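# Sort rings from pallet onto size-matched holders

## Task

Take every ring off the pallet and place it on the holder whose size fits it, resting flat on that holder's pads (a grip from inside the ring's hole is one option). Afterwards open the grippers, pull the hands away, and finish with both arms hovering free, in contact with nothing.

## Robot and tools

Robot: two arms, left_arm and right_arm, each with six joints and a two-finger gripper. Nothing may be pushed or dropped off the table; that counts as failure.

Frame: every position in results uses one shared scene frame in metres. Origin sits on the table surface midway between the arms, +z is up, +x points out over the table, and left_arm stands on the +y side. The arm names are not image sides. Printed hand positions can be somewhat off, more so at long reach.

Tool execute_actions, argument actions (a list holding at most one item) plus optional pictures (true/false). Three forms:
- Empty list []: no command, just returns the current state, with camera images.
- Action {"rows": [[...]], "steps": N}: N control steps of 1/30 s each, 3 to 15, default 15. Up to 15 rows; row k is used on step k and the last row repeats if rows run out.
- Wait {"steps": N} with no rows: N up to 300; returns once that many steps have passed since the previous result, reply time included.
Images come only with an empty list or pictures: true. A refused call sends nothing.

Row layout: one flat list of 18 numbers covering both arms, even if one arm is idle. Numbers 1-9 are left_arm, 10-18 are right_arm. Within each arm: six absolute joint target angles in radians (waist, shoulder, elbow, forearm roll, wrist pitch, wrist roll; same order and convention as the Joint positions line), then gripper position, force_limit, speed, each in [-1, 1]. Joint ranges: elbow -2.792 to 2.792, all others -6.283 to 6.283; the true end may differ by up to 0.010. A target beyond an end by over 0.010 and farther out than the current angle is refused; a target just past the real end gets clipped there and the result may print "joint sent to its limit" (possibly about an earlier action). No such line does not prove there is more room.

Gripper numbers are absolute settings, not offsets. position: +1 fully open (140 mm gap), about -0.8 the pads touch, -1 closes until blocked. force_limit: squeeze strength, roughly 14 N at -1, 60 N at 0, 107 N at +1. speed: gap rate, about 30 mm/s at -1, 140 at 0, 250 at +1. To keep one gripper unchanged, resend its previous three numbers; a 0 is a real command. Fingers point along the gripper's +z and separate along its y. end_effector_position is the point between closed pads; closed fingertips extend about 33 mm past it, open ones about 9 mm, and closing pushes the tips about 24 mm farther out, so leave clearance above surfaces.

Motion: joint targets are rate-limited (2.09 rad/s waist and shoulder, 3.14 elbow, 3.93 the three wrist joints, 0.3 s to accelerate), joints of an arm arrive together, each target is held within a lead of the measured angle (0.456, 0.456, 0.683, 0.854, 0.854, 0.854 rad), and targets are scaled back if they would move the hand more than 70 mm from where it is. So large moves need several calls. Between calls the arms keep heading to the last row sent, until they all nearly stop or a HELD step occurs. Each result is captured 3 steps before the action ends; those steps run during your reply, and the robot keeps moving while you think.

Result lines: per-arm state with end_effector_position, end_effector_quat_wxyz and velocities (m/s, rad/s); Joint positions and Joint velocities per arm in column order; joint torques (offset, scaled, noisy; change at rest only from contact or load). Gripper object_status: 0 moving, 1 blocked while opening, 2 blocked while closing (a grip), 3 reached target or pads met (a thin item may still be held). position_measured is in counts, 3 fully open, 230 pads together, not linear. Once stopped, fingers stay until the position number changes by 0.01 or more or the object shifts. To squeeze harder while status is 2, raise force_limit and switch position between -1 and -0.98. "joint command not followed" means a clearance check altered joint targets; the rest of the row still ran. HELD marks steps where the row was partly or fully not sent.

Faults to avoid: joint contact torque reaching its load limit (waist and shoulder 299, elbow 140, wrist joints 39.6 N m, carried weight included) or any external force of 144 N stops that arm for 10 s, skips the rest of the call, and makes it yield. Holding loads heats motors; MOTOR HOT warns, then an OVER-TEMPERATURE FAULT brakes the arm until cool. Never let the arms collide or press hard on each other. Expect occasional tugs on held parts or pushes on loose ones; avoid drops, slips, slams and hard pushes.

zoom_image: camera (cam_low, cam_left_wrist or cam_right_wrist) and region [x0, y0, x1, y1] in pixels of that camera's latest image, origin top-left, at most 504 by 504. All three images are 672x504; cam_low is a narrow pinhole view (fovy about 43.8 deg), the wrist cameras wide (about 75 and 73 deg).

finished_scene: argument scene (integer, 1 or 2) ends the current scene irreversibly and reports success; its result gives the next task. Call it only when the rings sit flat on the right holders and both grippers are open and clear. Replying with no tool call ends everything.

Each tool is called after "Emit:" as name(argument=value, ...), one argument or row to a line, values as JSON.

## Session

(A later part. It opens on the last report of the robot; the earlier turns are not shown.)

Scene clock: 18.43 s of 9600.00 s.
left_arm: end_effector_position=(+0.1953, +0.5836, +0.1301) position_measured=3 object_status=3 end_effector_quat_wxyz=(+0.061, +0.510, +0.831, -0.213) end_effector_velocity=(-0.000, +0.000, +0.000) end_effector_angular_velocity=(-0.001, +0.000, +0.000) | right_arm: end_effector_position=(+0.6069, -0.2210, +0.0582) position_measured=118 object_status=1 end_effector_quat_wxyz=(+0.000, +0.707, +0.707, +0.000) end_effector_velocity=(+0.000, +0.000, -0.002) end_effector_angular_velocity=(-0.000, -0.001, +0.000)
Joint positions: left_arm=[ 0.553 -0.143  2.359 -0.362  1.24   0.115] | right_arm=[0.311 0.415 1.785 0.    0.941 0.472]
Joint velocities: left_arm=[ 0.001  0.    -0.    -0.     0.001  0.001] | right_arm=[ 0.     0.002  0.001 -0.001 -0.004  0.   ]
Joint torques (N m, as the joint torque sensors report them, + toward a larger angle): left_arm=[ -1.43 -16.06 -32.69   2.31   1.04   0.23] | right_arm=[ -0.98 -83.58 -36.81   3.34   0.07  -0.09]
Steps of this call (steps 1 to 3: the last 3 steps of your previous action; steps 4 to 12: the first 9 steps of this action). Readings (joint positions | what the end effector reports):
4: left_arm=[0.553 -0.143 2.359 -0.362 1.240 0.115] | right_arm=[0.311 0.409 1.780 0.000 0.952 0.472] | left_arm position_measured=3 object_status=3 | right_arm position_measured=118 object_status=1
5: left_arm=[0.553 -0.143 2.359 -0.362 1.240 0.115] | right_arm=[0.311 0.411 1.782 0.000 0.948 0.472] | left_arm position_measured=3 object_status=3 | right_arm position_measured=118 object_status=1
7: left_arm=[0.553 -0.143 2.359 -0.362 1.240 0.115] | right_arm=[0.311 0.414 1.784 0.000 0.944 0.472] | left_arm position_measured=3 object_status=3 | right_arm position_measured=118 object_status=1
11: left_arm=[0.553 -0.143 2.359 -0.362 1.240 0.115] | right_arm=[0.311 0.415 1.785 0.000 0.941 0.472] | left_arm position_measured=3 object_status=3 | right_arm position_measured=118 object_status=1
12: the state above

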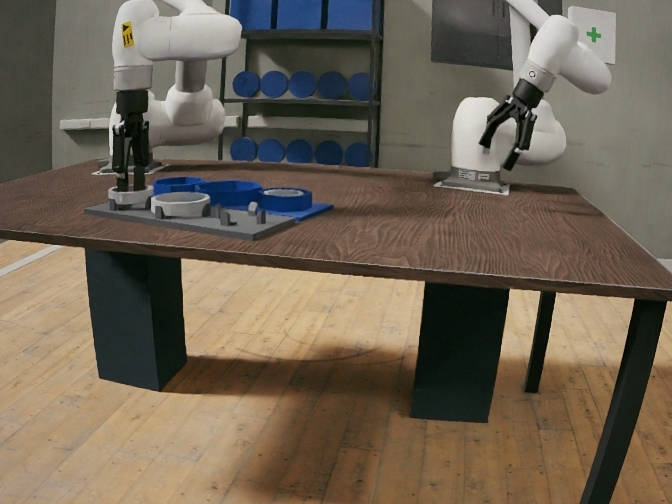

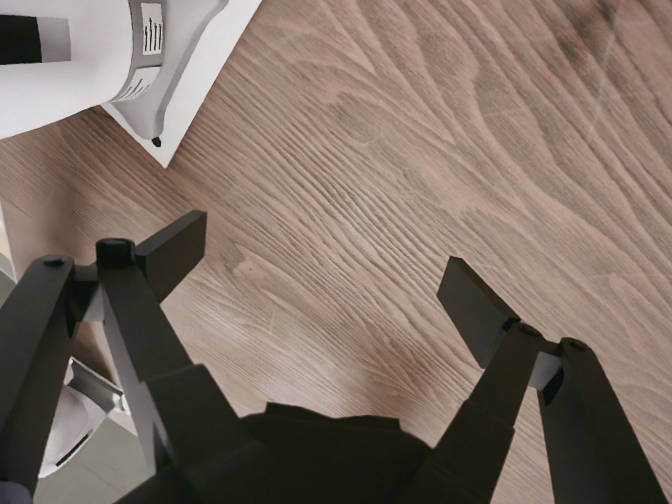

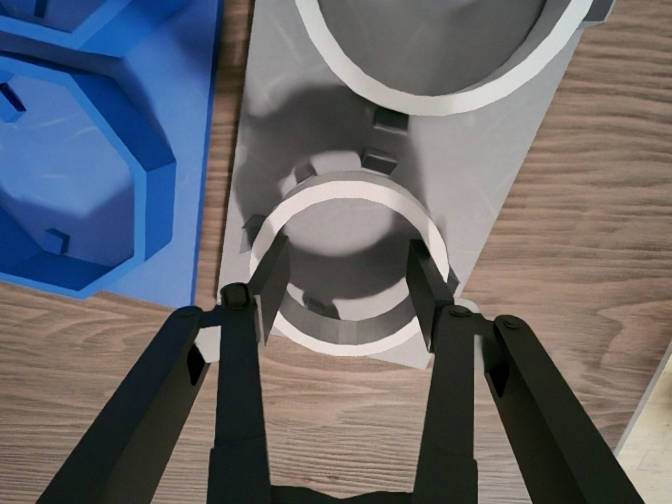

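Emit:
execute_actions(
  actions=[
    {"rows":[[0.553,-0.143,2.359,-0.362,1.24,0.115,1,0,0,0.3112,0.4205,1.7886,0,0.9325,0.4722,1,0,-0.3]],"steps":10},
  ],
)

Emit:
execute_actions(
  actions=[
    {"rows":[[0.553,-0.143,2.359,-0.362,1.24,0.115,1,0,0,0.3112,0.425,1.7917,0,0.9249,0.4722,1,0,-0.3]],"steps":10},
  ],
)

Emit:
execute_actions(
  actions=[
    {"rows":[[0.553,-0.143,2.359,-0.362,1.24,0.115,1,0,0,0.3112,0.425,1.7917,0,0.9249,0.4722,-0.15,0,-0.3]],"steps":10},
  ],
)

Emit:
execute_actions(
  actions=[
    {"rows":[[0.553,-0.143,2.359,-0.362,1.24,0.115,1,0,0,0.3112,0.3598,1.7361,0,1.0457,0.4722,-0.15,0,-0.3]],"steps":10},
  ],
)

Emit:
execute_actions(
  actions=[
    {"rows":[[0.553,-0.143,2.359,-0.362,1.24,0.115,1,0,0,0.5561,0.7061,1.177,0,1.2585,0.7171,0.7,0,0]]},
  ],
)

Emit:
execute_actions(
  actions=[
    {"steps":20},
  ],
  pictures=true,
)

Emit:
zoom_image(
  camera="cam_right_wrist",
  region=[250,120,450,320],
)

Emit:
execute_actions(
  actions=[
    {"rows":[[0.553,-0.143,2.359,-0.362,1.24,0.115,1,0,0,0.7277,0.5744,1.4018,0,1.1654,0.8887,0.7,0,0]]},
  ],
)

Emit:
execute_actions(
  actions=[
    {"steps":10},
  ],
  pictures=true,
)

Scene clock: 19.00 s of 9600.00 s.
left_arm: end_effector_position=(+0.1953, +0.5836, +0.1301) position_measured=3 object_status=3 end_effector_quat_wxyz=(+0.061, +0.510, +0.831, -0.213) end_effector_velocity=(-0.000, +0.000, -0.000) end_effector_angular_velocity=(+0.000, -0.000, -0.001) | right_arm: end_effector_position=(+0.6069, -0.2210, +0.0532) position_measured=118 object_status=1 end_effector_quat_wxyz=(-0.000, +0.707, +0.707, -0.000) end_effector_velocity=(+0.001, +0.001, -0.004) end_effector_angular_velocity=(+0.001, -0.001, -0.000)
Joint positions: left_arm=[ 0.553 -0.143  2.359 -0.362  1.24   0.115] | right_arm=[0.311 0.42  1.788 0.    0.933 0.472]
Joint velocities: left_arm=[-0.     0.     0.     0.    -0.     0.001] | right_arm=[ 0.     0.004  0.002  0.001 -0.008 -0.   ]
Joint torques (N m, as the joint torque sensors report them, + toward a larger angle): left_arm=[  0.53 -16.21 -31.53   2.36   1.1    0.41] | right_arm=[ -0.31 -87.18 -36.06   3.31  -0.2    0.  ]
Steps of this call (steps 1 to 3: the last 3 steps of your previous action; steps 4 to 10: the robot went on to your last target; steps 11 to 17: the first 7 steps of this action). Readings (joint positions | what the end effector reports):
11: left_arm=[0.553 -0.143 2.359 -0.362 1.240 0.115] | right_arm=[0.311 0.416 1.785 0.000 0.940 0.472] | left_arm position_measured=3 object_status=3 | right_arm position_measured=118 object_status=1
12: left_arm=[0.553 -0.143 2.359 -0.362 1.240 0.115] | right_arm=[0.311 0.417 1.786 0.000 0.938 0.472] | left_arm position_measured=3 object_status=3 | right_arm position_measured=118 object_status=1
14: left_arm=[0.553 -0.143 2.359 -0.362 1.240 0.115] | right_arm=[0.311 0.419 1.788 0.000 0.935 0.472] | left_arm position_measured=3 object_status=3 | right_arm position_measured=118 object_status=1
17: the state above

Scene clock: 19.33 s of 9600.00 s.
left_arm: end_effector_position=(+0.1953, +0.5836, +0.1301) position_measured=3 object_status=3 end_effector_quat_wxyz=(+0.061, +0.510, +0.831, -0.213) end_effector_velocity=(+0.000, +0.000, +0.000) end_effector_angular_velocity=(+0.000, -0.000, +0.000) | right_arm: end_effector_position=(+0.6070, -0.2212, +0.0489) position_measured=117 object_status=1 end_effector_quat_wxyz=(+0.000, +0.707, +0.707, +0.000) end_effector_velocity=(-0.000, -0.000, -0.007) end_effector_angular_velocity=(-0.001, +0.002, -0.001)
Joint positions: left_arm=[ 0.553 -0.143  2.359 -0.362  1.24   0.115] | right_arm=[ 0.311  0.424  1.791 -0.     0.926  0.472]
Joint velocities: left_arm=[ 0. -0. -0.  0.  0. -0.] | right_arm=[-0.     0.007  0.004  0.    -0.009  0.   ]
Joint torques (N m, as the joint torque sensors report them, + toward a larger angle): left_arm=[ -0.94 -15.74 -31.89   2.36   1.21   0.25] | right_arm=[ 11.06 -33.26 -18.55   7.45  -9.04  -0.26]
Steps of this call (steps 1 to 3: the last 3 steps of your previous action; steps 4 to 10: the first 7 steps of this action). Readings (joint positions | what the end effector reports):
4: left_arm=[0.553 -0.143 2.359 -0.362 1.240 0.115] | right_arm=[0.311 0.421 1.789 0.000 0.932 0.472] | left_arm position_measured=3 object_status=3 | right_arm position_measured=118 object_status=1
5: left_arm=[0.553 -0.143 2.359 -0.362 1.240 0.115] | right_arm=[0.311 0.422 1.790 0.000 0.930 0.472] | left_arm position_measured=3 object_status=3 | right_arm position_measured=118 object_status=1
7: left_arm=[0.553 -0.143 2.359 -0.362 1.240 0.115] | right_arm=[0.311 0.423 1.790 -0.000 0.928 0.472] | left_arm position_measured=3 object_status=3 | right_arm position_measured=118 object_status=1
10: the state above

Scene clock: 19.67 s of 9600.00 s.
left_arm: end_effector_position=(+0.1953, +0.5836, +0.1301) position_measured=3 object_status=3 end_effector_quat_wxyz=(+0.061, +0.510, +0.831, -0.213) end_effector_velocity=(+0.000, +0.000, -0.000) end_effector_angular_velocity=(+0.001, -0.001, +0.001) | right_arm: end_effector_position=(+0.6068, -0.2211, +0.0477) position_measured=148 object_status=0 end_effector_quat_wxyz=(-0.000, +0.707, +0.707, -0.000) end_effector_velocity=(-0.002, -0.001, +0.001) end_effector_angular_velocity=(-0.005, +0.005, +0.001)
Joint positions: left_arm=[ 0.553 -0.143  2.359 -0.362  1.24   0.115] | right_arm=[0.311 0.426 1.792 0.    0.924 0.472]
Joint velocities: left_arm=[ 0.    -0.    -0.    -0.    -0.001  0.   ] | right_arm=[-0.    -0.    -0.001 -0.002  0.008 -0.   ]
Joint torques (N m, as the joint torque sensors report them, + toward a larger angle): left_arm=[ -0.26 -15.85 -32.24   2.31   0.93   0.24] | right_arm=[ -1.67 -82.08 -33.95   3.16   0.08  -0.01]
Steps of this call (steps 1 to 3: the last 3 steps of your previous action; steps 4 to 10: the first 7 steps of this action). Readings (joint positions | what the end effector reports):
4: left_arm=[0.553 -0.143 2.359 -0.362 1.240 0.115] | right_arm=[0.311 0.425 1.792 -0.000 0.925 0.472] | left_arm position_measured=3 object_status=3 | right_arm position_measured=117 object_status=0
5: left_arm=[0.553 -0.143 2.359 -0.362 1.240 0.115] | right_arm=[0.311 0.425 1.792 0.000 0.924 0.472] | left_arm position_measured=3 object_status=3 | right_arm position_measured=117 object_status=0
7: left_arm=[0.553 -0.143 2.359 -0.362 1.240 0.115] | right_arm=[0.311 0.426 1.792 0.000 0.924 0.472] | left_arm position_measured=3 object_status=3 | right_arm position_measured=133 object_status=0
10: the state above

Scene clock: 20.00 s of 9600.00 s.
left_arm: end_effector_position=(+0.1953, +0.5836, +0.1301) position_measured=3 object_status=3 end_effector_quat_wxyz=(+0.061, +0.510, +0.831, -0.213) end_effector_velocity=(+0.000, -0.000, +0.001) end_effector_angular_velocity=(-0.001, +0.000, -0.001) | right_arm: end_effector_position=(+0.6073, -0.2209, +0.1151) position_measured=148 object_status=3 end_effector_quat_wxyz=(+0.000, +0.707, +0.707, +0.000) end_effector_velocity=(-0.009, -0.004, +0.090) end_effector_angular_velocity=(-0.006, +0.013, -0.001)
Joint positions: left_arm=[ 0.553 -0.143  2.359 -0.362  1.24   0.115] | right_arm=[0.311 0.364 1.74  0.    1.036 0.472]
Joint velocities: left_arm=[-0.    -0.    -0.001 -0.     0.002  0.   ] | right_arm=[ 0.    -0.082 -0.067  0.001  0.163  0.   ]
Joint torques (N m, as the joint torque sensors report them, + toward a larger angle): left_arm=[  0.08 -16.18 -32.44   2.32   1.13   0.22] | right_arm=[ -3.04 -44.71 -24.43   2.16   0.01   0.03]
Steps of this call (steps 1 to 3: the last 3 steps of your previous action; steps 4 to 10: the first 7 steps of this action). Readings (joint positions | what the end effector reports):
4: left_arm=[0.553 -0.143 2.359 -0.362 1.240 0.115] | right_arm=[0.311 0.425 1.791 -0.000 0.926 0.472] | left_arm position_measured=3 object_status=3 | right_arm position_measured=148 object_status=0
5: left_arm=[0.553 -0.143 2.359 -0.362 1.240 0.115] | right_arm=[0.311 0.420 1.787 -0.000 0.936 0.472] | left_arm position_measured=3 object_status=3 | right_arm position_measured=148 object_status=0
7: left_arm=[0.553 -0.143 2.359 -0.362 1.240 0.115] | right_arm=[0.311 0.391 1.762 -0.000 0.989 0.472] | left_arm position_measured=3 object_status=3 | right_arm position_measured=148 object_status=3
10: the state above

Scene clock: 20.50 s of 9600.00 s.
left_arm: end_effector_position=(+0.1953, +0.5836, +0.1301) position_measured=3 object_status=3 end_effector_quat_wxyz=(+0.061, +0.510, +0.831, -0.213) end_effector_velocity=(-0.001, -0.000, +0.000) end_effector_angular_velocity=(-0.001, +0.002, +0.000) | right_arm: end_effector_position=(+0.6626, -0.0778, +0.1266) position_measured=66 object_status=0 end_effector_quat_wxyz=(-0.000, +0.707, +0.707, +0.000) end_effector_velocity=(+0.104, +0.427, -0.002) end_effector_angular_velocity=(-0.000, +0.001, +0.002)
Joint positions: left_arm=[ 0.553 -0.143  2.359 -0.362  1.24   0.115] | right_arm=[0.435 0.536 1.453 0.    1.153 0.596]
Joint velocities: left_arm=[-0.    -0.     0.    -0.     0.002 -0.001] | right_arm=[ 0.357  0.504 -0.811  0.     0.308  0.355]
Joint torques (N m, as the joint torque sensors report them, + toward a larger angle): left_arm=[ -0.32 -16.47 -31.2    2.3    0.99   0.19] | right_arm=[  2.57 -96.37 -37.9    3.48   0.38   0.07]
Steps of this call (steps 1 to 3: the last 3 steps of your previous action; steps 4 to 15: the first 12 steps of this action). Readings (joint positions | what the end effector reports):
4: left_arm=[0.553 -0.143 2.359 -0.362 1.240 0.115] | right_arm=[0.312 0.361 1.736 0.000 1.045 0.472] | left_arm position_measured=3 object_status=3 | right_arm position_measured=148 object_status=0
5: left_arm=[0.553 -0.143 2.359 -0.362 1.240 0.115] | right_arm=[0.316 0.366 1.726 0.000 1.049 0.477] | left_arm position_measured=3 object_status=3 | right_arm position_measured=142 object_status=0
7: left_arm=[0.553 -0.143 2.359 -0.362 1.240 0.115] | right_arm=[0.338 0.398 1.675 0.000 1.069 0.499] | left_arm position_measured=3 object_status=3 | right_arm position_measured=127 object_status=0
11: left_arm=[0.553 -0.143 2.359 -0.362 1.240 0.115] | right_arm=[0.387 0.468 1.562 0.000 1.112 0.548] | left_arm position_measured=3 object_status=3 | right_arm position_measured=97 object_status=0
15: the state above

Scene clock: 21.17 s of 9600.00 s.
left_arm: end_effector_position=(+0.1953, +0.5836, +0.1301) position_measured=3 object_status=3 end_effector_quat_wxyz=(+0.061, +0.510, +0.831, -0.213) end_effector_velocity=(-0.000, -0.000, +0.000) end_effector_angular_velocity=(-0.001, +0.001, -0.001) | right_arm: end_effector_position=(+0.6789, +0.0688, +0.1200) position_measured=41 object_status=3 end_effector_quat_wxyz=(-0.000, +0.707, +0.707, +0.000) end_effector_velocity=(-0.000, +0.001, -0.001) end_effector_angular_velocity=(-0.001, +0.001, +0.000)
Joint positions: left_arm=[ 0.553 -0.143  2.359 -0.362  1.24   0.115] | right_arm=[0.556 0.706 1.177 0.    1.258 0.717]
Joint velocities: left_arm=[-0.    -0.     0.     0.     0.001  0.001] | right_arm=[ 0.001  0.003 -0.002  0.     0.     0.001]
Joint torques (N m, as the joint torque sensors report them, + toward a larger angle): left_arm=[  0.7  -15.8  -31.72   2.41   1.19   0.21] | right_arm=[   0.08 -113.07  -40.49    3.75   -0.09   -0.14]
Kept back: nothing.
Steps of this call (steps 1 to 3: the last 3 steps of your previous action; steps 4 to 20: the robot went on to your last target). Readings (joint positions | what the end effector reports):
1: left_arm=[0.553 -0.143 2.359 -0.362 1.240 0.115] | right_arm=[0.447 0.553 1.425 0.000 1.164 0.608] | left_arm position_measured=3 object_status=3 | right_arm position_measured=59 object_status=0
2: left_arm=[0.553 -0.143 2.359 -0.362 1.240 0.115] | right_arm=[0.459 0.570 1.398 0.000 1.174 0.620] | left_arm position_measured=3 object_status=3 | right_arm position_measured=51 object_status=0
4: left_arm=[0.553 -0.143 2.359 -0.362 1.240 0.115] | right_arm=[0.484 0.604 1.343 0.000 1.195 0.645] | left_arm position_measured=3 object_status=3 | right_arm position_measured=41 object_status=0
8: left_arm=[0.553 -0.143 2.359 -0.362 1.240 0.115] | right_arm=[0.531 0.671 1.235 0.000 1.236 0.692] | left_arm position_measured=3 object_status=3 | right_arm position_measured=41 object_status=0
20: the state above

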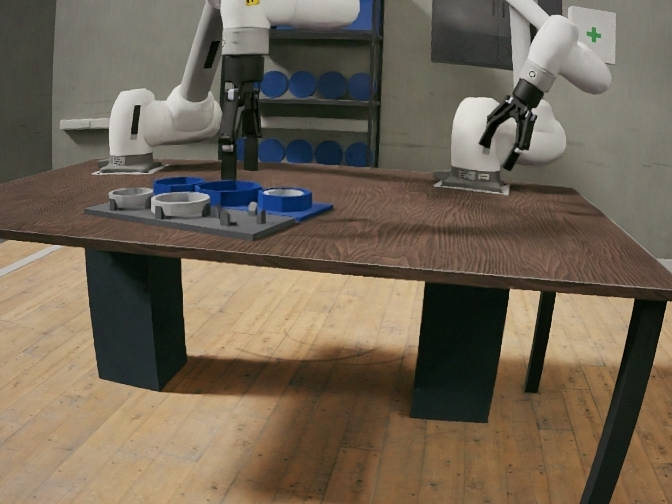

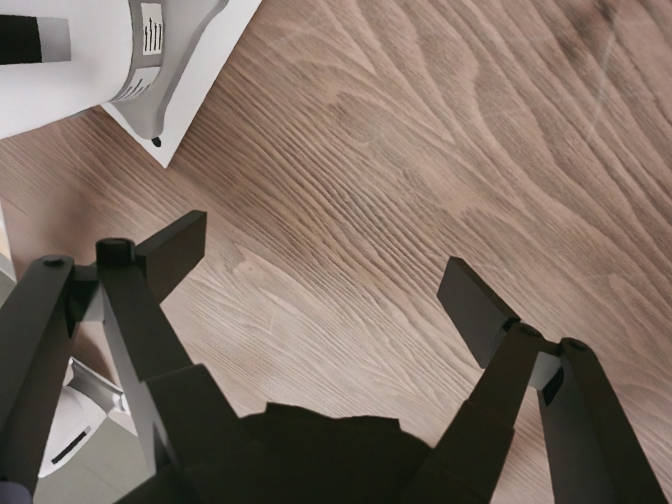

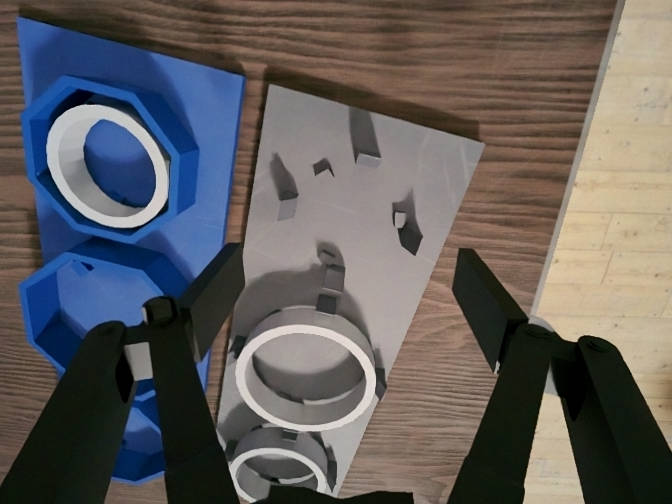

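Region (250, 120, 450, 320) of cam_right_wrist's 672x504 image, scaled by 2.520, with more detail than that image has.

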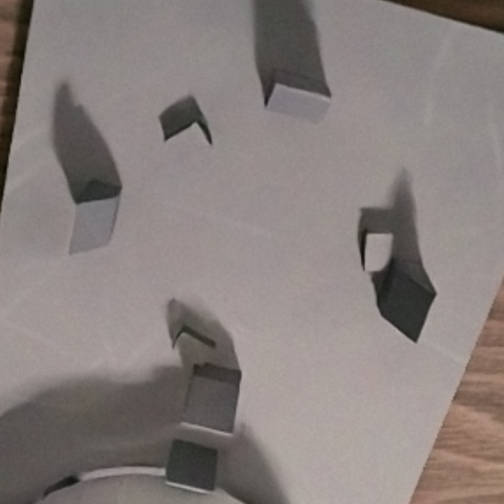

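Scene clock: 21.57 s of 9600.00 s.
left_arm: end_effector_position=(+0.1953, +0.5836, +0.1301) position_measured=3 object_status=3 end_effector_quat_wxyz=(+0.061, +0.510, +0.831, -0.213) end_effector_velocity=(+0.001, -0.000, +0.001) end_effector_angular_velocity=(+0.000, -0.001, -0.002) | right_arm: end_effector_position=(+0.5250, +0.1089, +0.1204) position_measured=41 object_status=3 end_effector_quat_wxyz=(+0.000, +0.707, +0.707, +0.000) end_effector_velocity=(-0.294, +0.041, -0.003) end_effector_angular_velocity=(+0.001, -0.000, +0.007)
Joint positions: left_arm=[ 0.553 -0.143  2.359 -0.362  1.24   0.115] | right_arm=[ 0.71   0.588  1.378 -0.     1.175  0.87 ]
Joint velocities: left_arm=[-0.001 -0.    -0.001  0.     0.001  0.001] | right_arm=[ 0.292 -0.223  0.376  0.    -0.154  0.285]
Joint torques (N m, as the joint torque sensors report them, + toward a larger angle): left_arm=[ -0.94 -15.53 -31.69   2.36   1.02   0.2 ] | right_arm=[-23.96 -89.47 -41.77   3.31  -0.26  -0.17]
Steps of this call (steps 1 to 12: the first 12 steps of this action). Readings (joint positions | what the end effector reports):
1: left_arm=[0.553 -0.143 2.359 -0.362 1.240 0.115] | right_arm=[0.557 0.706 1.178 0.000 1.258 0.718] | left_arm position_measured=3 object_status=3 | right_arm position_measured=41 object_status=3
2: left_arm=[0.553 -0.143 2.359 -0.362 1.240 0.115] | right_arm=[0.562 0.701 1.186 -0.000 1.254 0.724] | left_arm position_measured=3 object_status=3 | right_arm position_measured=41 object_status=3
4: left_arm=[0.553 -0.143 2.359 -0.362 1.240 0.115] | right_arm=[0.593 0.678 1.226 -0.000 1.238 0.755] | left_arm position_measured=3 object_status=3 | right_arm position_measured=41 object_status=3
8: left_arm=[0.553 -0.143 2.359 -0.362 1.240 0.115] | right_arm=[0.654 0.631 1.306 -0.000 1.205 0.815] | left_arm position_measured=3 object_status=3 | right_arm position_measured=41 object_status=3
12: the state above

Scene clock: 21.90 s of 9600.00 s.
left_arm: end_effector_position=(+0.1953, +0.5836, +0.1301) position_measured=3 object_status=3 end_effector_quat_wxyz=(+0.061, +0.510, +0.831, -0.213) end_effector_velocity=(+0.000, +0.000, -0.000) end_effector_angular_velocity=(+0.000, -0.000, +0.001) | right_arm: end_effector_position=(+0.5071, +0.1109, +0.1200) position_measured=41 object_status=3 end_effector_quat_wxyz=(+0.000, +0.707, +0.707, -0.000) end_effector_velocity=(-0.002, +0.001, +0.000) end_effector_angular_velocity=(+0.001, -0.000, +0.000)
Joint positions: left_arm=[ 0.553 -0.143  2.359 -0.362  1.24   0.115] | right_arm=[ 0.727  0.575  1.402 -0.     1.165  0.889]
Joint velocities: left_arm=[ 0.001  0.    -0.     0.    -0.     0.   ] | right_arm=[ 0.002 -0.002  0.002  0.    -0.001  0.002]
Joint torques (N m, as the joint torque sensors report them, + toward a larger angle): left_arm=[  0.34 -15.35 -31.91   2.43   0.99   0.39] | right_arm=[ -1.51 -99.39 -38.52   3.52  -0.11  -0.14]
Kept back: nothing.
Steps of this call (steps 1 to 3: the last 3 steps of your previous action; steps 4 to 10: the robot went on to your last target). Readings (joint positions | what the end effector reports):
1: left_arm=[0.553 -0.143 2.359 -0.362 1.240 0.115] | right_arm=[0.718 0.582 1.388 -0.000 1.171 0.878] | left_arm position_measured=3 object_status=3 | right_arm position_measured=41 object_status=3
2: left_arm=[0.553 -0.143 2.359 -0.362 1.240 0.115] | right_arm=[0.722 0.579 1.394 -0.000 1.169 0.883] | left_arm position_measured=3 object_status=3 | right_arm position_measured=41 object_status=3
4: left_arm=[0.553 -0.143 2.359 -0.362 1.240 0.115] | right_arm=[0.726 0.576 1.399 -0.000 1.167 0.887] | left_arm position_measured=3 object_status=3 | right_arm position_measured=41 object_status=3
8: left_arm=[0.553 -0.143 2.359 -0.362 1.240 0.115] | right_arm=[0.727 0.575 1.401 -0.000 1.166 0.888] | left_arm position_measured=3 object_status=3 | right_arm position_measured=41 object_status=3
10: the state above

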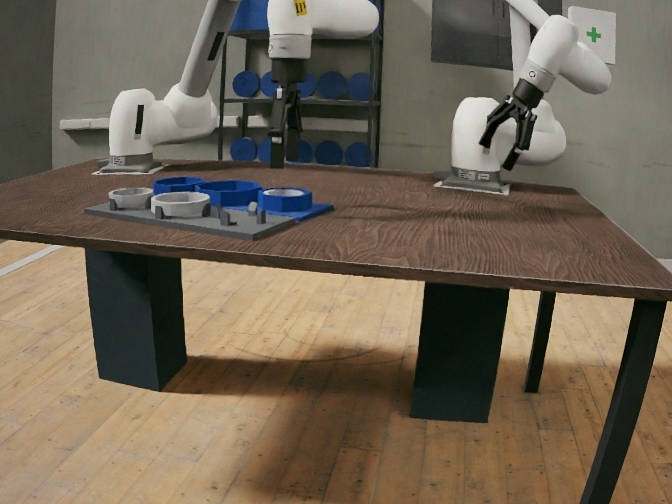

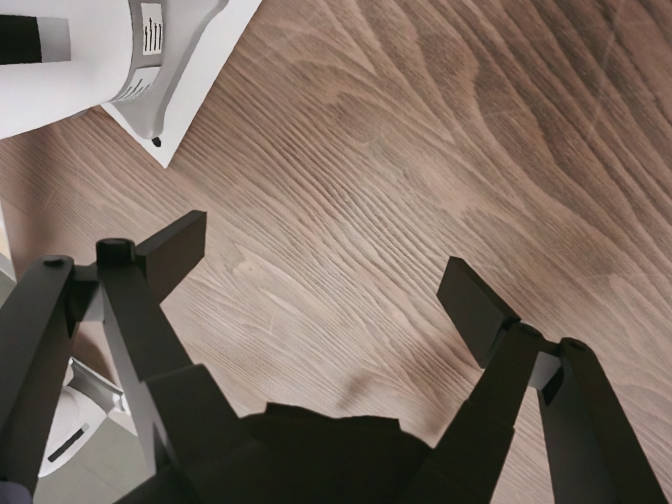

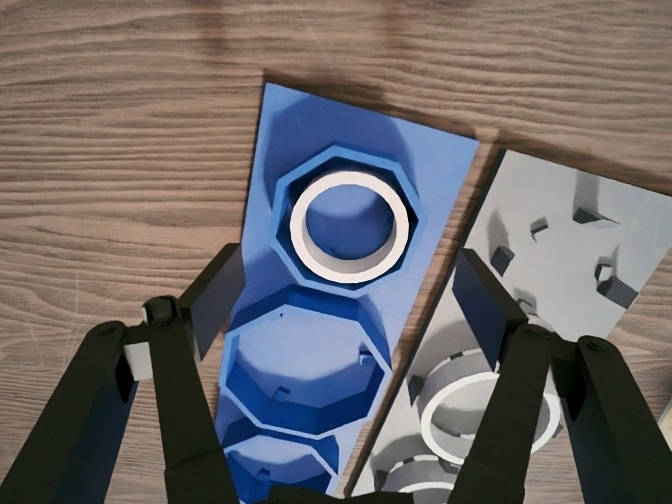

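Emit:
zoom_image(
  camera="cam_low",
  region=[85,165,185,225],
)

Emit:
execute_actions(
  actions=[
    {"rows":[[0.553,-0.143,2.359,-0.362,1.24,0.115,1,0,0,0.7277,0.5744,1.4018,0,1.1654,0.8887,-0.4,0,1]],"steps":12},
  ],
)

Emit:
execute_actions(
  actions=[
    {"rows":[[0.553,-0.143,2.359,-0.362,1.24,0.115,1,0,0,0.7277,0.6265,1.4572,0,1.0579,0.8887,-0.4,0,1]]},
  ],
)

Emit:
execute_actions(
  actions=[
    {"rows":[[0.553,-0.143,2.359,-0.362,1.24,0.115,1,0,0,0.7277,0.6265,1.4572,0,1.0579,0.8887,1,0,-0.3]]},
  ],
)

Emit:
execute_actions(
  actions=[
    {"rows":[[0.553,-0.143,2.359,-0.362,1.24,0.115,1,0,0,0.7277,0.5744,1.4018,0,1.1654,0.8887,1,0,-0.3]],"steps":10},
  ],
)

Emit:
execute_actions(
  actions=[
    {"rows":[[0.553,-0.143,2.359,-0.362,1.24,0.115,1,0,0,0.5561,0.7061,1.177,0,1.2585,0.7171,1,0,-0.3]]},
  ],
)

Emit:
execute_actions(
  actions=[
    {"steps":6},
  ],
)

Emit:
execute_actions(
  actions=[
    {"rows":[[0.553,-0.143,2.359,-0.362,1.24,0.115,1,0,0,0.5561,0.7381,1.2248,0,1.1787,0.7171,1,0,-0.3]]},
  ],
)

Emit:
execute_actions(
  actions=[
    {"rows":[[0.553,-0.143,2.359,-0.362,1.24,0.115,1,0,0,0.5561,0.7435,1.2307,0,1.1674,0.7171,1,0,-0.3]],"steps":12},
  ],
  pictures=true,
)

Emit:
zoom_image(
  camera="cam_low",
  region=[190,175,290,235],
)

Region (85, 165, 185, 225) of cam_low's 672x504 image, scaled by 5.040, with more detail than that image has; it fills the top 302 rows of this view, and the rest is white.

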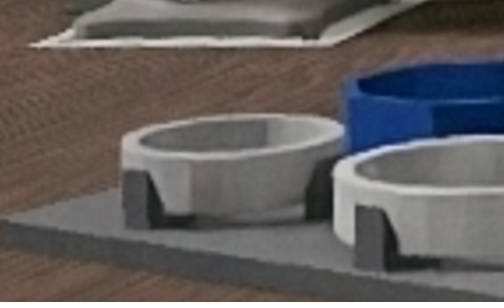

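Scene clock: 22.50 s of 9600.00 s.
left_arm: end_effector_position=(+0.1953, +0.5836, +0.1301) position_measured=3 object_status=3 end_effector_quat_wxyz=(+0.061, +0.510, +0.831, -0.213) end_effector_velocity=(-0.000, -0.000, -0.001) end_effector_angular_velocity=(-0.000, +0.000, +0.000) | right_arm: end_effector_position=(+0.5068, +0.1109, +0.1200) position_measured=145 object_status=0 end_effector_quat_wxyz=(-0.000, +0.707, +0.707, -0.000) end_effector_velocity=(+0.000, +0.000, +0.000) end_effector_angular_velocity=(+0.001, -0.000, -0.000)
Joint positions: left_arm=[ 0.553 -0.143  2.359 -0.362  1.24   0.115] | right_arm=[0.728 0.574 1.402 0.    1.165 0.889]
Joint velocities: left_arm=[-0.     0.     0.001 -0.    -0.001 -0.   ] | right_arm=[-0.     0.    -0.001  0.    -0.     0.   ]
Joint torques (N m, as the joint torque sensors report them, + toward a larger angle): left_arm=[  0.95 -15.34 -32.49   2.3    0.99   0.06] | right_arm=[  -0.93 -101.33  -38.62    3.71   -0.02    0.08]
Steps of this call (steps 1 to 9: the robot went on to your last target; steps 10 to 18: the first 9 steps of this action). Readings (joint positions | what the end effector reports):
10: left_arm=[0.553 -0.143 2.359 -0.362 1.240 0.115] | right_arm=[0.728 0.574 1.402 0.000 1.165 0.889] | left_arm position_measured=3 object_status=3 | right_arm position_measured=41 object_status=0
11: left_arm=[0.553 -0.143 2.359 -0.362 1.240 0.115] | right_arm=[0.728 0.574 1.402 0.000 1.165 0.889] | left_arm position_measured=3 object_status=3 | right_arm position_measured=51 object_status=0
13: left_arm=[0.553 -0.143 2.359 -0.362 1.240 0.115] | right_arm=[0.728 0.574 1.402 0.000 1.165 0.889] | left_arm position_measured=3 object_status=3 | right_arm position_measured=78 object_status=0
17: left_arm=[0.553 -0.143 2.359 -0.362 1.240 0.115] | right_arm=[0.728 0.574 1.402 0.000 1.165 0.889] | left_arm position_measured=3 object_status=3 | right_arm position_measured=132 object_status=0
18: the state above

Scene clock: 23.00 s of 9600.00 s.
left_arm: end_effector_position=(+0.1953, +0.5836, +0.1301) position_measured=3 object_status=3 end_effector_quat_wxyz=(+0.061, +0.510, +0.831, -0.213) end_effector_velocity=(-0.000, -0.000, -0.000) end_effector_angular_velocity=(-0.000, +0.001, -0.000) | right_arm: end_effector_position=(+0.5069, +0.1111, +0.0486) position_measured=179 object_status=3 end_effector_quat_wxyz=(-0.000, +0.707, +0.707, +0.000) end_effector_velocity=(-0.001, -0.001, -0.008) end_effector_angular_velocity=(-0.002, +0.003, -0.001)
Joint positions: left_arm=[ 0.553 -0.143  2.359 -0.362  1.24   0.115] | right_arm=[ 0.728  0.626  1.457 -0.     1.059  0.889]
Joint velocities: left_arm=[-0.     0.     0.001  0.    -0.     0.   ] | right_arm=[ 0.     0.006  0.007  0.001 -0.009 -0.   ]
Joint torques (N m, as the joint torque sensors report them, + toward a larger angle): left_arm=[ -0.4  -15.08 -31.94   2.46   1.07   0.09] | right_arm=[  -1.02 -103.52  -37.17    3.72   -0.07   -0.01]
Steps of this call (steps 1 to 3: the last 3 steps of your previous action; steps 4 to 15: the first 12 steps of this action). Readings (joint positions | what the end effector reports):
4: left_arm=[0.553 -0.143 2.359 -0.362 1.240 0.115] | right_arm=[0.728 0.575 1.402 0.000 1.164 0.889] | left_arm position_measured=3 object_status=3 | right_arm position_measured=179 object_status=0
5: left_arm=[0.553 -0.143 2.359 -0.362 1.240 0.115] | right_arm=[0.728 0.580 1.408 0.000 1.152 0.889] | left_arm position_measured=3 object_status=3 | right_arm position_measured=179 object_status=0
7: left_arm=[0.553 -0.143 2.359 -0.362 1.240 0.115] | right_arm=[0.728 0.605 1.435 -0.000 1.103 0.889] | left_arm position_measured=3 object_status=3 | right_arm position_measured=179 object_status=0
11: left_arm=[0.553 -0.143 2.359 -0.362 1.240 0.115] | right_arm=[0.728 0.624 1.455 -0.000 1.063 0.889] | left_arm position_measured=3 object_status=3 | right_arm position_measured=179 object_status=3
15: the state above

Scene clock: 23.50 s of 9600.00 s.
left_arm: end_effector_position=(+0.1953, +0.5836, +0.1301) position_measured=3 object_status=3 end_effector_quat_wxyz=(+0.061, +0.510, +0.831, -0.213) end_effector_velocity=(+0.001, +0.000, +0.000) end_effector_angular_velocity=(+0.001, -0.001, -0.001) | right_arm: end_effector_position=(+0.5068, +0.1110, +0.0479) position_measured=150 object_status=1 end_effector_quat_wxyz=(-0.000, +0.707, +0.707, -0.000) end_effector_velocity=(+0.000, +0.001, +0.000) end_effector_angular_velocity=(+0.001, -0.001, -0.000)
Joint positions: left_arm=[ 0.553 -0.143  2.359 -0.362  1.24   0.115] | right_arm=[0.728 0.627 1.457 0.    1.058 0.889]
Joint velocities: left_arm=[-0.    -0.    -0.001  0.     0.     0.   ] | right_arm=[ 0.     0.    -0.001  0.    -0.001  0.   ]
Joint torques (N m, as the joint torque sensors report them, + toward a larger angle): left_arm=[ -0.87 -15.18 -32.12   2.57   1.19   0.3 ] | right_arm=[   0.26 -105.61  -38.42    3.56   -0.14   -0.16]
Steps of this call (steps 1 to 3: the last 3 steps of your previous action; steps 4 to 15: the first 12 steps of this action). Readings (joint positions | what the end effector reports):
4: left_arm=[0.553 -0.143 2.359 -0.362 1.240 0.115] | right_arm=[0.728 0.626 1.457 0.000 1.058 0.889] | left_arm position_measured=3 object_status=3 | right_arm position_measured=179 object_status=0
5: left_arm=[0.553 -0.143 2.359 -0.362 1.240 0.115] | right_arm=[0.728 0.626 1.457 0.000 1.058 0.889] | left_arm position_measured=3 object_status=3 | right_arm position_measured=174 object_status=0
7: left_arm=[0.553 -0.143 2.359 -0.362 1.240 0.115] | right_arm=[0.728 0.626 1.457 0.000 1.058 0.889] | left_arm position_measured=3 object_status=3 | right_arm position_measured=163 object_status=0
11: left_arm=[0.553 -0.143 2.359 -0.362 1.240 0.115] | right_arm=[0.728 0.627 1.457 0.000 1.058 0.889] | left_arm position_measured=3 object_status=3 | right_arm position_measured=150 object_status=0
15: the state above

Scene clock: 23.83 s of 9600.00 s.
left_arm: end_effector_position=(+0.1953, +0.5836, +0.1301) position_measured=3 object_status=3 end_effector_quat_wxyz=(+0.061, +0.510, +0.831, -0.213) end_effector_velocity=(-0.001, -0.000, +0.000) end_effector_angular_velocity=(-0.001, +0.002, -0.002) | right_arm: end_effector_position=(+0.5070, +0.1113, +0.1152) position_measured=150 object_status=1 end_effector_quat_wxyz=(-0.000, +0.707, +0.707, +0.000) end_effector_velocity=(-0.007, -0.008, +0.072) end_effector_angular_velocity=(-0.017, +0.014, -0.000)
Joint positions: left_arm=[ 0.553 -0.143  2.359 -0.362  1.24   0.115] | right_arm=[0.728 0.578 1.406 0.    1.157 0.889]
Joint velocities: left_arm=[-0.     0.     0.     0.     0.002  0.001] | right_arm=[ 0.    -0.052 -0.054  0.     0.127  0.   ]
Joint torques (N m, as the joint torque sensors report them, + toward a larger angle): left_arm=[ -0.36 -15.95 -32.22   2.34   0.96   0.11] | right_arm=[ -1.69 -73.14 -28.8    2.51   0.    -0.12]
Steps of this call (steps 1 to 3: the last 3 steps of your previous action; steps 4 to 10: the first 7 steps of this action). Readings (joint positions | what the end effector reports):
4: left_arm=[0.553 -0.143 2.359 -0.362 1.240 0.115] | right_arm=[0.728 0.626 1.457 0.000 1.058 0.889] | left_arm position_measured=3 object_status=3 | right_arm position_measured=150 object_status=1
5: left_arm=[0.553 -0.143 2.359 -0.362 1.240 0.115] | right_arm=[0.728 0.622 1.453 -0.000 1.068 0.889] | left_arm position_measured=3 object_status=3 | right_arm position_measured=150 object_status=1
7: left_arm=[0.553 -0.143 2.359 -0.362 1.240 0.115] | right_arm=[0.728 0.597 1.426 0.000 1.118 0.889] | left_arm position_measured=3 object_status=3 | right_arm position_measured=150 object_status=1
10: the state above

Scene clock: 24.33 s of 9600.00 s.
left_arm: end_effector_position=(+0.1953, +0.5836, +0.1301) position_measured=3 object_status=3 end_effector_quat_wxyz=(+0.061, +0.510, +0.831, -0.213) end_effector_velocity=(+0.000, +0.001, +0.000) end_effector_angular_velocity=(+0.000, -0.000, +0.003) | right_arm: end_effector_position=(+0.6614, +0.0753, +0.1201) position_measured=150 object_status=1 end_effector_quat_wxyz=(+0.000, +0.707, +0.707, -0.000) end_effector_velocity=(+0.285, -0.105, -0.007) end_effector_angular_velocity=(-0.001, +0.003, -0.009)
Joint positions: left_arm=[ 0.553 -0.143  2.359 -0.362  1.24   0.115] | right_arm=[ 0.574  0.692  1.201 -0.     1.249  0.735]
Joint velocities: left_arm=[ 0.002 -0.    -0.    -0.     0.    -0.001] | right_arm=[-0.291  0.22  -0.372  0.001  0.154 -0.282]
Joint torques (N m, as the joint torque sensors report them, + toward a larger angle): left_arm=[  0.27 -16.07 -32.38   2.34   0.74   0.46] | right_arm=[  24.21 -129.57  -38.56    4.35    0.59    0.58]
Steps of this call (steps 1 to 3: the last 3 steps of your previous action; steps 4 to 15: the first 12 steps of this action). Readings (joint positions | what the end effector reports):
4: left_arm=[0.553 -0.143 2.359 -0.362 1.240 0.115] | right_arm=[0.727 0.576 1.402 0.000 1.165 0.888] | left_arm position_measured=3 object_status=3 | right_arm position_measured=150 object_status=1
5: left_arm=[0.553 -0.143 2.359 -0.362 1.240 0.115] | right_arm=[0.721 0.580 1.393 0.000 1.169 0.882] | left_arm position_measured=3 object_status=3 | right_arm position_measured=150 object_status=1
7: left_arm=[0.553 -0.143 2.359 -0.362 1.240 0.115] | right_arm=[0.690 0.603 1.352 -0.000 1.185 0.851] | left_arm position_measured=3 object_status=3 | right_arm position_measured=150 object_status=1
11: left_arm=[0.553 -0.143 2.359 -0.362 1.240 0.115] | right_arm=[0.629 0.651 1.272 -0.000 1.219 0.790] | left_arm position_measured=3 object_status=3 | right_arm position_measured=150 object_status=1
15: the state above

Scene clock: 24.53 s of 9600.00 s.
left_arm: end_effector_position=(+0.1953, +0.5836, +0.1301) position_measured=3 object_status=3 end_effector_quat_wxyz=(+0.061, +0.510, +0.831, -0.213) end_effector_velocity=(-0.001, -0.000, -0.001) end_effector_angular_velocity=(-0.001, +0.002, +0.002) | right_arm: end_effector_position=(+0.6780, +0.0693, +0.1201) position_measured=150 object_status=1 end_effector_quat_wxyz=(+0.000, +0.707, +0.707, +0.000) end_effector_velocity=(+0.010, -0.004, -0.000) end_effector_angular_velocity=(+0.000, +0.000, +0.000)
Joint positions: left_arm=[ 0.553 -0.143  2.359 -0.362  1.24   0.115] | right_arm=[ 0.557  0.705  1.178 -0.     1.258  0.718]
Joint velocities: left_arm=[ 0.001  0.     0.001 -0.     0.    -0.001] | right_arm=[-0.011  0.008 -0.013  0.     0.005 -0.011]
Joint torques (N m, as the joint torque sensors report them, + toward a larger angle): left_arm=[  0.68 -17.75 -31.97   2.42   1.04   0.07] | right_arm=[   0.81 -117.62  -40.92    3.69    0.01    0.11]
Kept back: nothing.
Steps of this call (steps 1 to 3: the last 3 steps of your previous action; steps 4 to 6: the robot went on to your last target). Readings (joint positions | what the end effector reports):
1: left_arm=[0.553 -0.143 2.359 -0.362 1.240 0.115] | right_arm=[0.566 0.698 1.190 -0.000 1.253 0.727] | left_arm position_measured=3 object_status=3 | right_arm position_measured=150 object_status=1
2: left_arm=[0.553 -0.143 2.359 -0.362 1.240 0.115] | right_arm=[0.561 0.702 1.184 -0.000 1.255 0.723] | left_arm position_measured=3 object_status=3 | right_arm position_measured=150 object_status=1
4: left_arm=[0.553 -0.143 2.359 -0.362 1.240 0.115] | right_arm=[0.558 0.704 1.180 -0.000 1.257 0.719] | left_arm position_measured=3 object_status=3 | right_arm position_measured=150 object_status=1
6: the state above

Scene clock: 24.93 s of 9600.00 s.
left_arm: end_effector_position=(+0.1953, +0.5836, +0.1301) position_measured=3 object_status=3 end_effector_quat_wxyz=(+0.061, +0.510, +0.831, -0.213) end_effector_velocity=(+0.000, +0.000, +0.000) end_effector_angular_velocity=(+0.000, -0.001, +0.000) | right_arm: end_effector_position=(+0.6786, +0.0686, +0.0655) position_measured=150 object_status=1 end_effector_quat_wxyz=(+0.000, +0.707, +0.707, +0.000) end_effector_velocity=(-0.001, -0.001, -0.005) end_effector_angular_velocity=(-0.000, +0.002, -0.000)
Joint positions: left_arm=[ 0.553 -0.143  2.359 -0.362  1.24   0.115] | right_arm=[ 0.556  0.738  1.224 -0.     1.179  0.717]
Joint velocities: left_arm=[ 0.    -0.    -0.    -0.    -0.001  0.   ] | right_arm=[-0.     0.003  0.005  0.001 -0.007 -0.   ]
Joint torques (N m, as the joint torque sensors report them, + toward a larger angle): left_arm=[ -0.47 -17.35 -31.45   2.49   1.     0.  ] | right_arm=[  -0.16 -118.84  -41.23    3.71    0.06   -0.17]
Steps of this call (steps 1 to 12: the first 12 steps of this action). Readings (joint positions | what the end effector reports):
1: left_arm=[0.553 -0.143 2.359 -0.362 1.240 0.115] | right_arm=[0.557 0.706 1.178 -0.000 1.258 0.718] | left_arm position_measured=3 object_status=3 | right_arm position_measured=150 object_status=1
2: left_arm=[0.553 -0.143 2.359 -0.362 1.240 0.115] | right_arm=[0.557 0.710 1.184 0.000 1.246 0.718] | left_arm position_measured=3 object_status=3 | right_arm position_measured=150 object_status=1
4: left_arm=[0.553 -0.143 2.359 -0.362 1.240 0.115] | right_arm=[0.556 0.728 1.209 -0.000 1.207 0.717] | left_arm position_measured=3 object_status=3 | right_arm position_measured=150 object_status=1
8: left_arm=[0.553 -0.143 2.359 -0.362 1.240 0.115] | right_arm=[0.556 0.737 1.223 -0.000 1.182 0.717] | left_arm position_measured=3 object_status=3 | right_arm position_measured=150 object_status=1
12: the state above

Scene clock: 25.33 s of 9600.00 s.
left_arm: end_effector_position=(+0.1953, +0.5836, +0.1301) position_measured=3 object_status=3 end_effector_quat_wxyz=(+0.061, +0.510, +0.831, -0.213) end_effector_velocity=(+0.001, +0.001, +0.001) end_effector_angular_velocity=(+0.000, -0.000, +0.003) | right_arm: end_effector_position=(+0.6785, +0.0686, +0.0572) position_measured=150 object_status=1 end_effector_quat_wxyz=(-0.000, +0.707, +0.707, +0.000) end_effector_velocity=(+0.000, +0.000, -0.002) end_effector_angular_velocity=(+0.000, -0.000, +0.000)
Joint positions: left_arm=[ 0.553 -0.143  2.359 -0.362  1.24   0.115] | right_arm=[0.556 0.743 1.231 0.    1.168 0.717]
Joint velocities: left_arm=[ 0.002  0.    -0.002 -0.     0.    -0.002] | right_arm=[-0.     0.002  0.001 -0.    -0.003 -0.   ]
Joint torques (N m, as the joint torque sensors report them, + toward a larger angle): left_arm=[  0.53 -15.86 -32.41   2.23   0.97   0.41] | right_arm=[   0.39 -120.54  -39.36    3.75   -0.31    0.01]
Steps of this call (steps 1 to 3: the last 3 steps of your previous action; steps 4 to 12: the first 9 steps of this action). Readings (joint positions | what the end effector reports):
4: left_arm=[0.553 -0.143 2.359 -0.362 1.240 0.115] | right_arm=[0.556 0.738 1.225 0.000 1.178 0.717] | left_arm position_measured=3 object_status=3 | right_arm position_measured=150 object_status=1
5: left_arm=[0.553 -0.143 2.359 -0.362 1.240 0.115] | right_arm=[0.556 0.740 1.227 0.000 1.175 0.717] | left_arm position_measured=3 object_status=3 | right_arm position_measured=150 object_status=1
7: left_arm=[0.553 -0.143 2.359 -0.362 1.240 0.115] | right_arm=[0.556 0.742 1.229 0.000 1.170 0.717] | left_arm position_measured=3 object_status=3 | right_arm position_measured=150 object_status=1
11: left_arm=[0.553 -0.143 2.359 -0.362 1.240 0.115] | right_arm=[0.556 0.743 1.230 0.000 1.168 0.717] | left_arm position_measured=3 object_status=3 | right_arm position_measured=150 object_status=1
12: the state above

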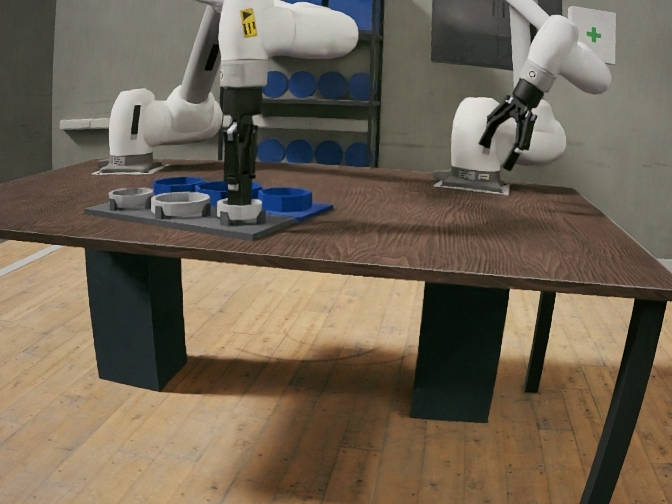

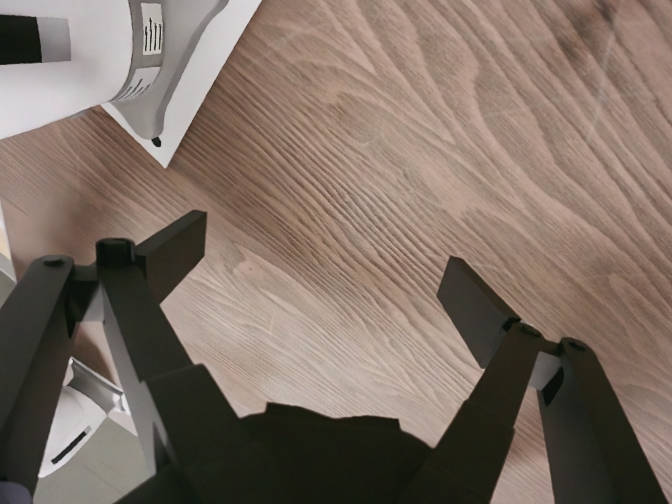

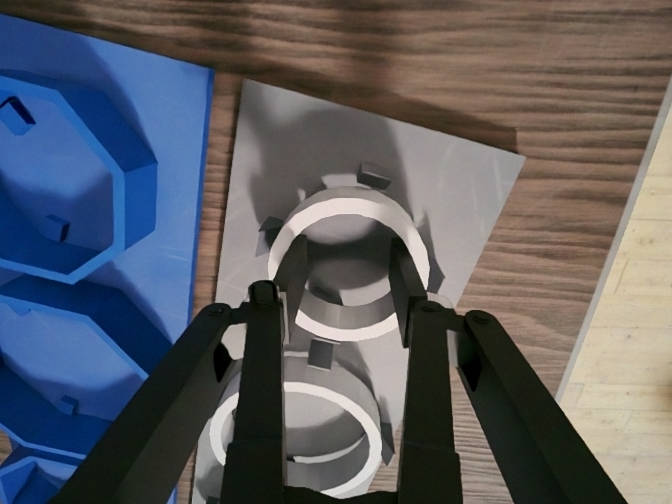

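Region (190, 175, 290, 235) of cam_low's 672x504 image, scaled by 5.040, with more detail than that image has; it fills the top 302 rows of this view, and the rest is white.

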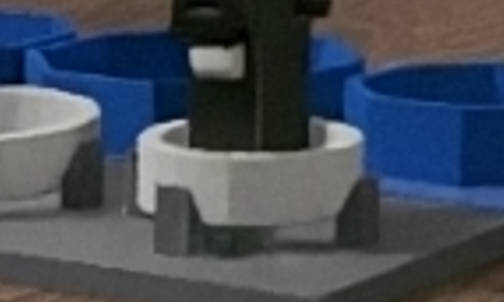

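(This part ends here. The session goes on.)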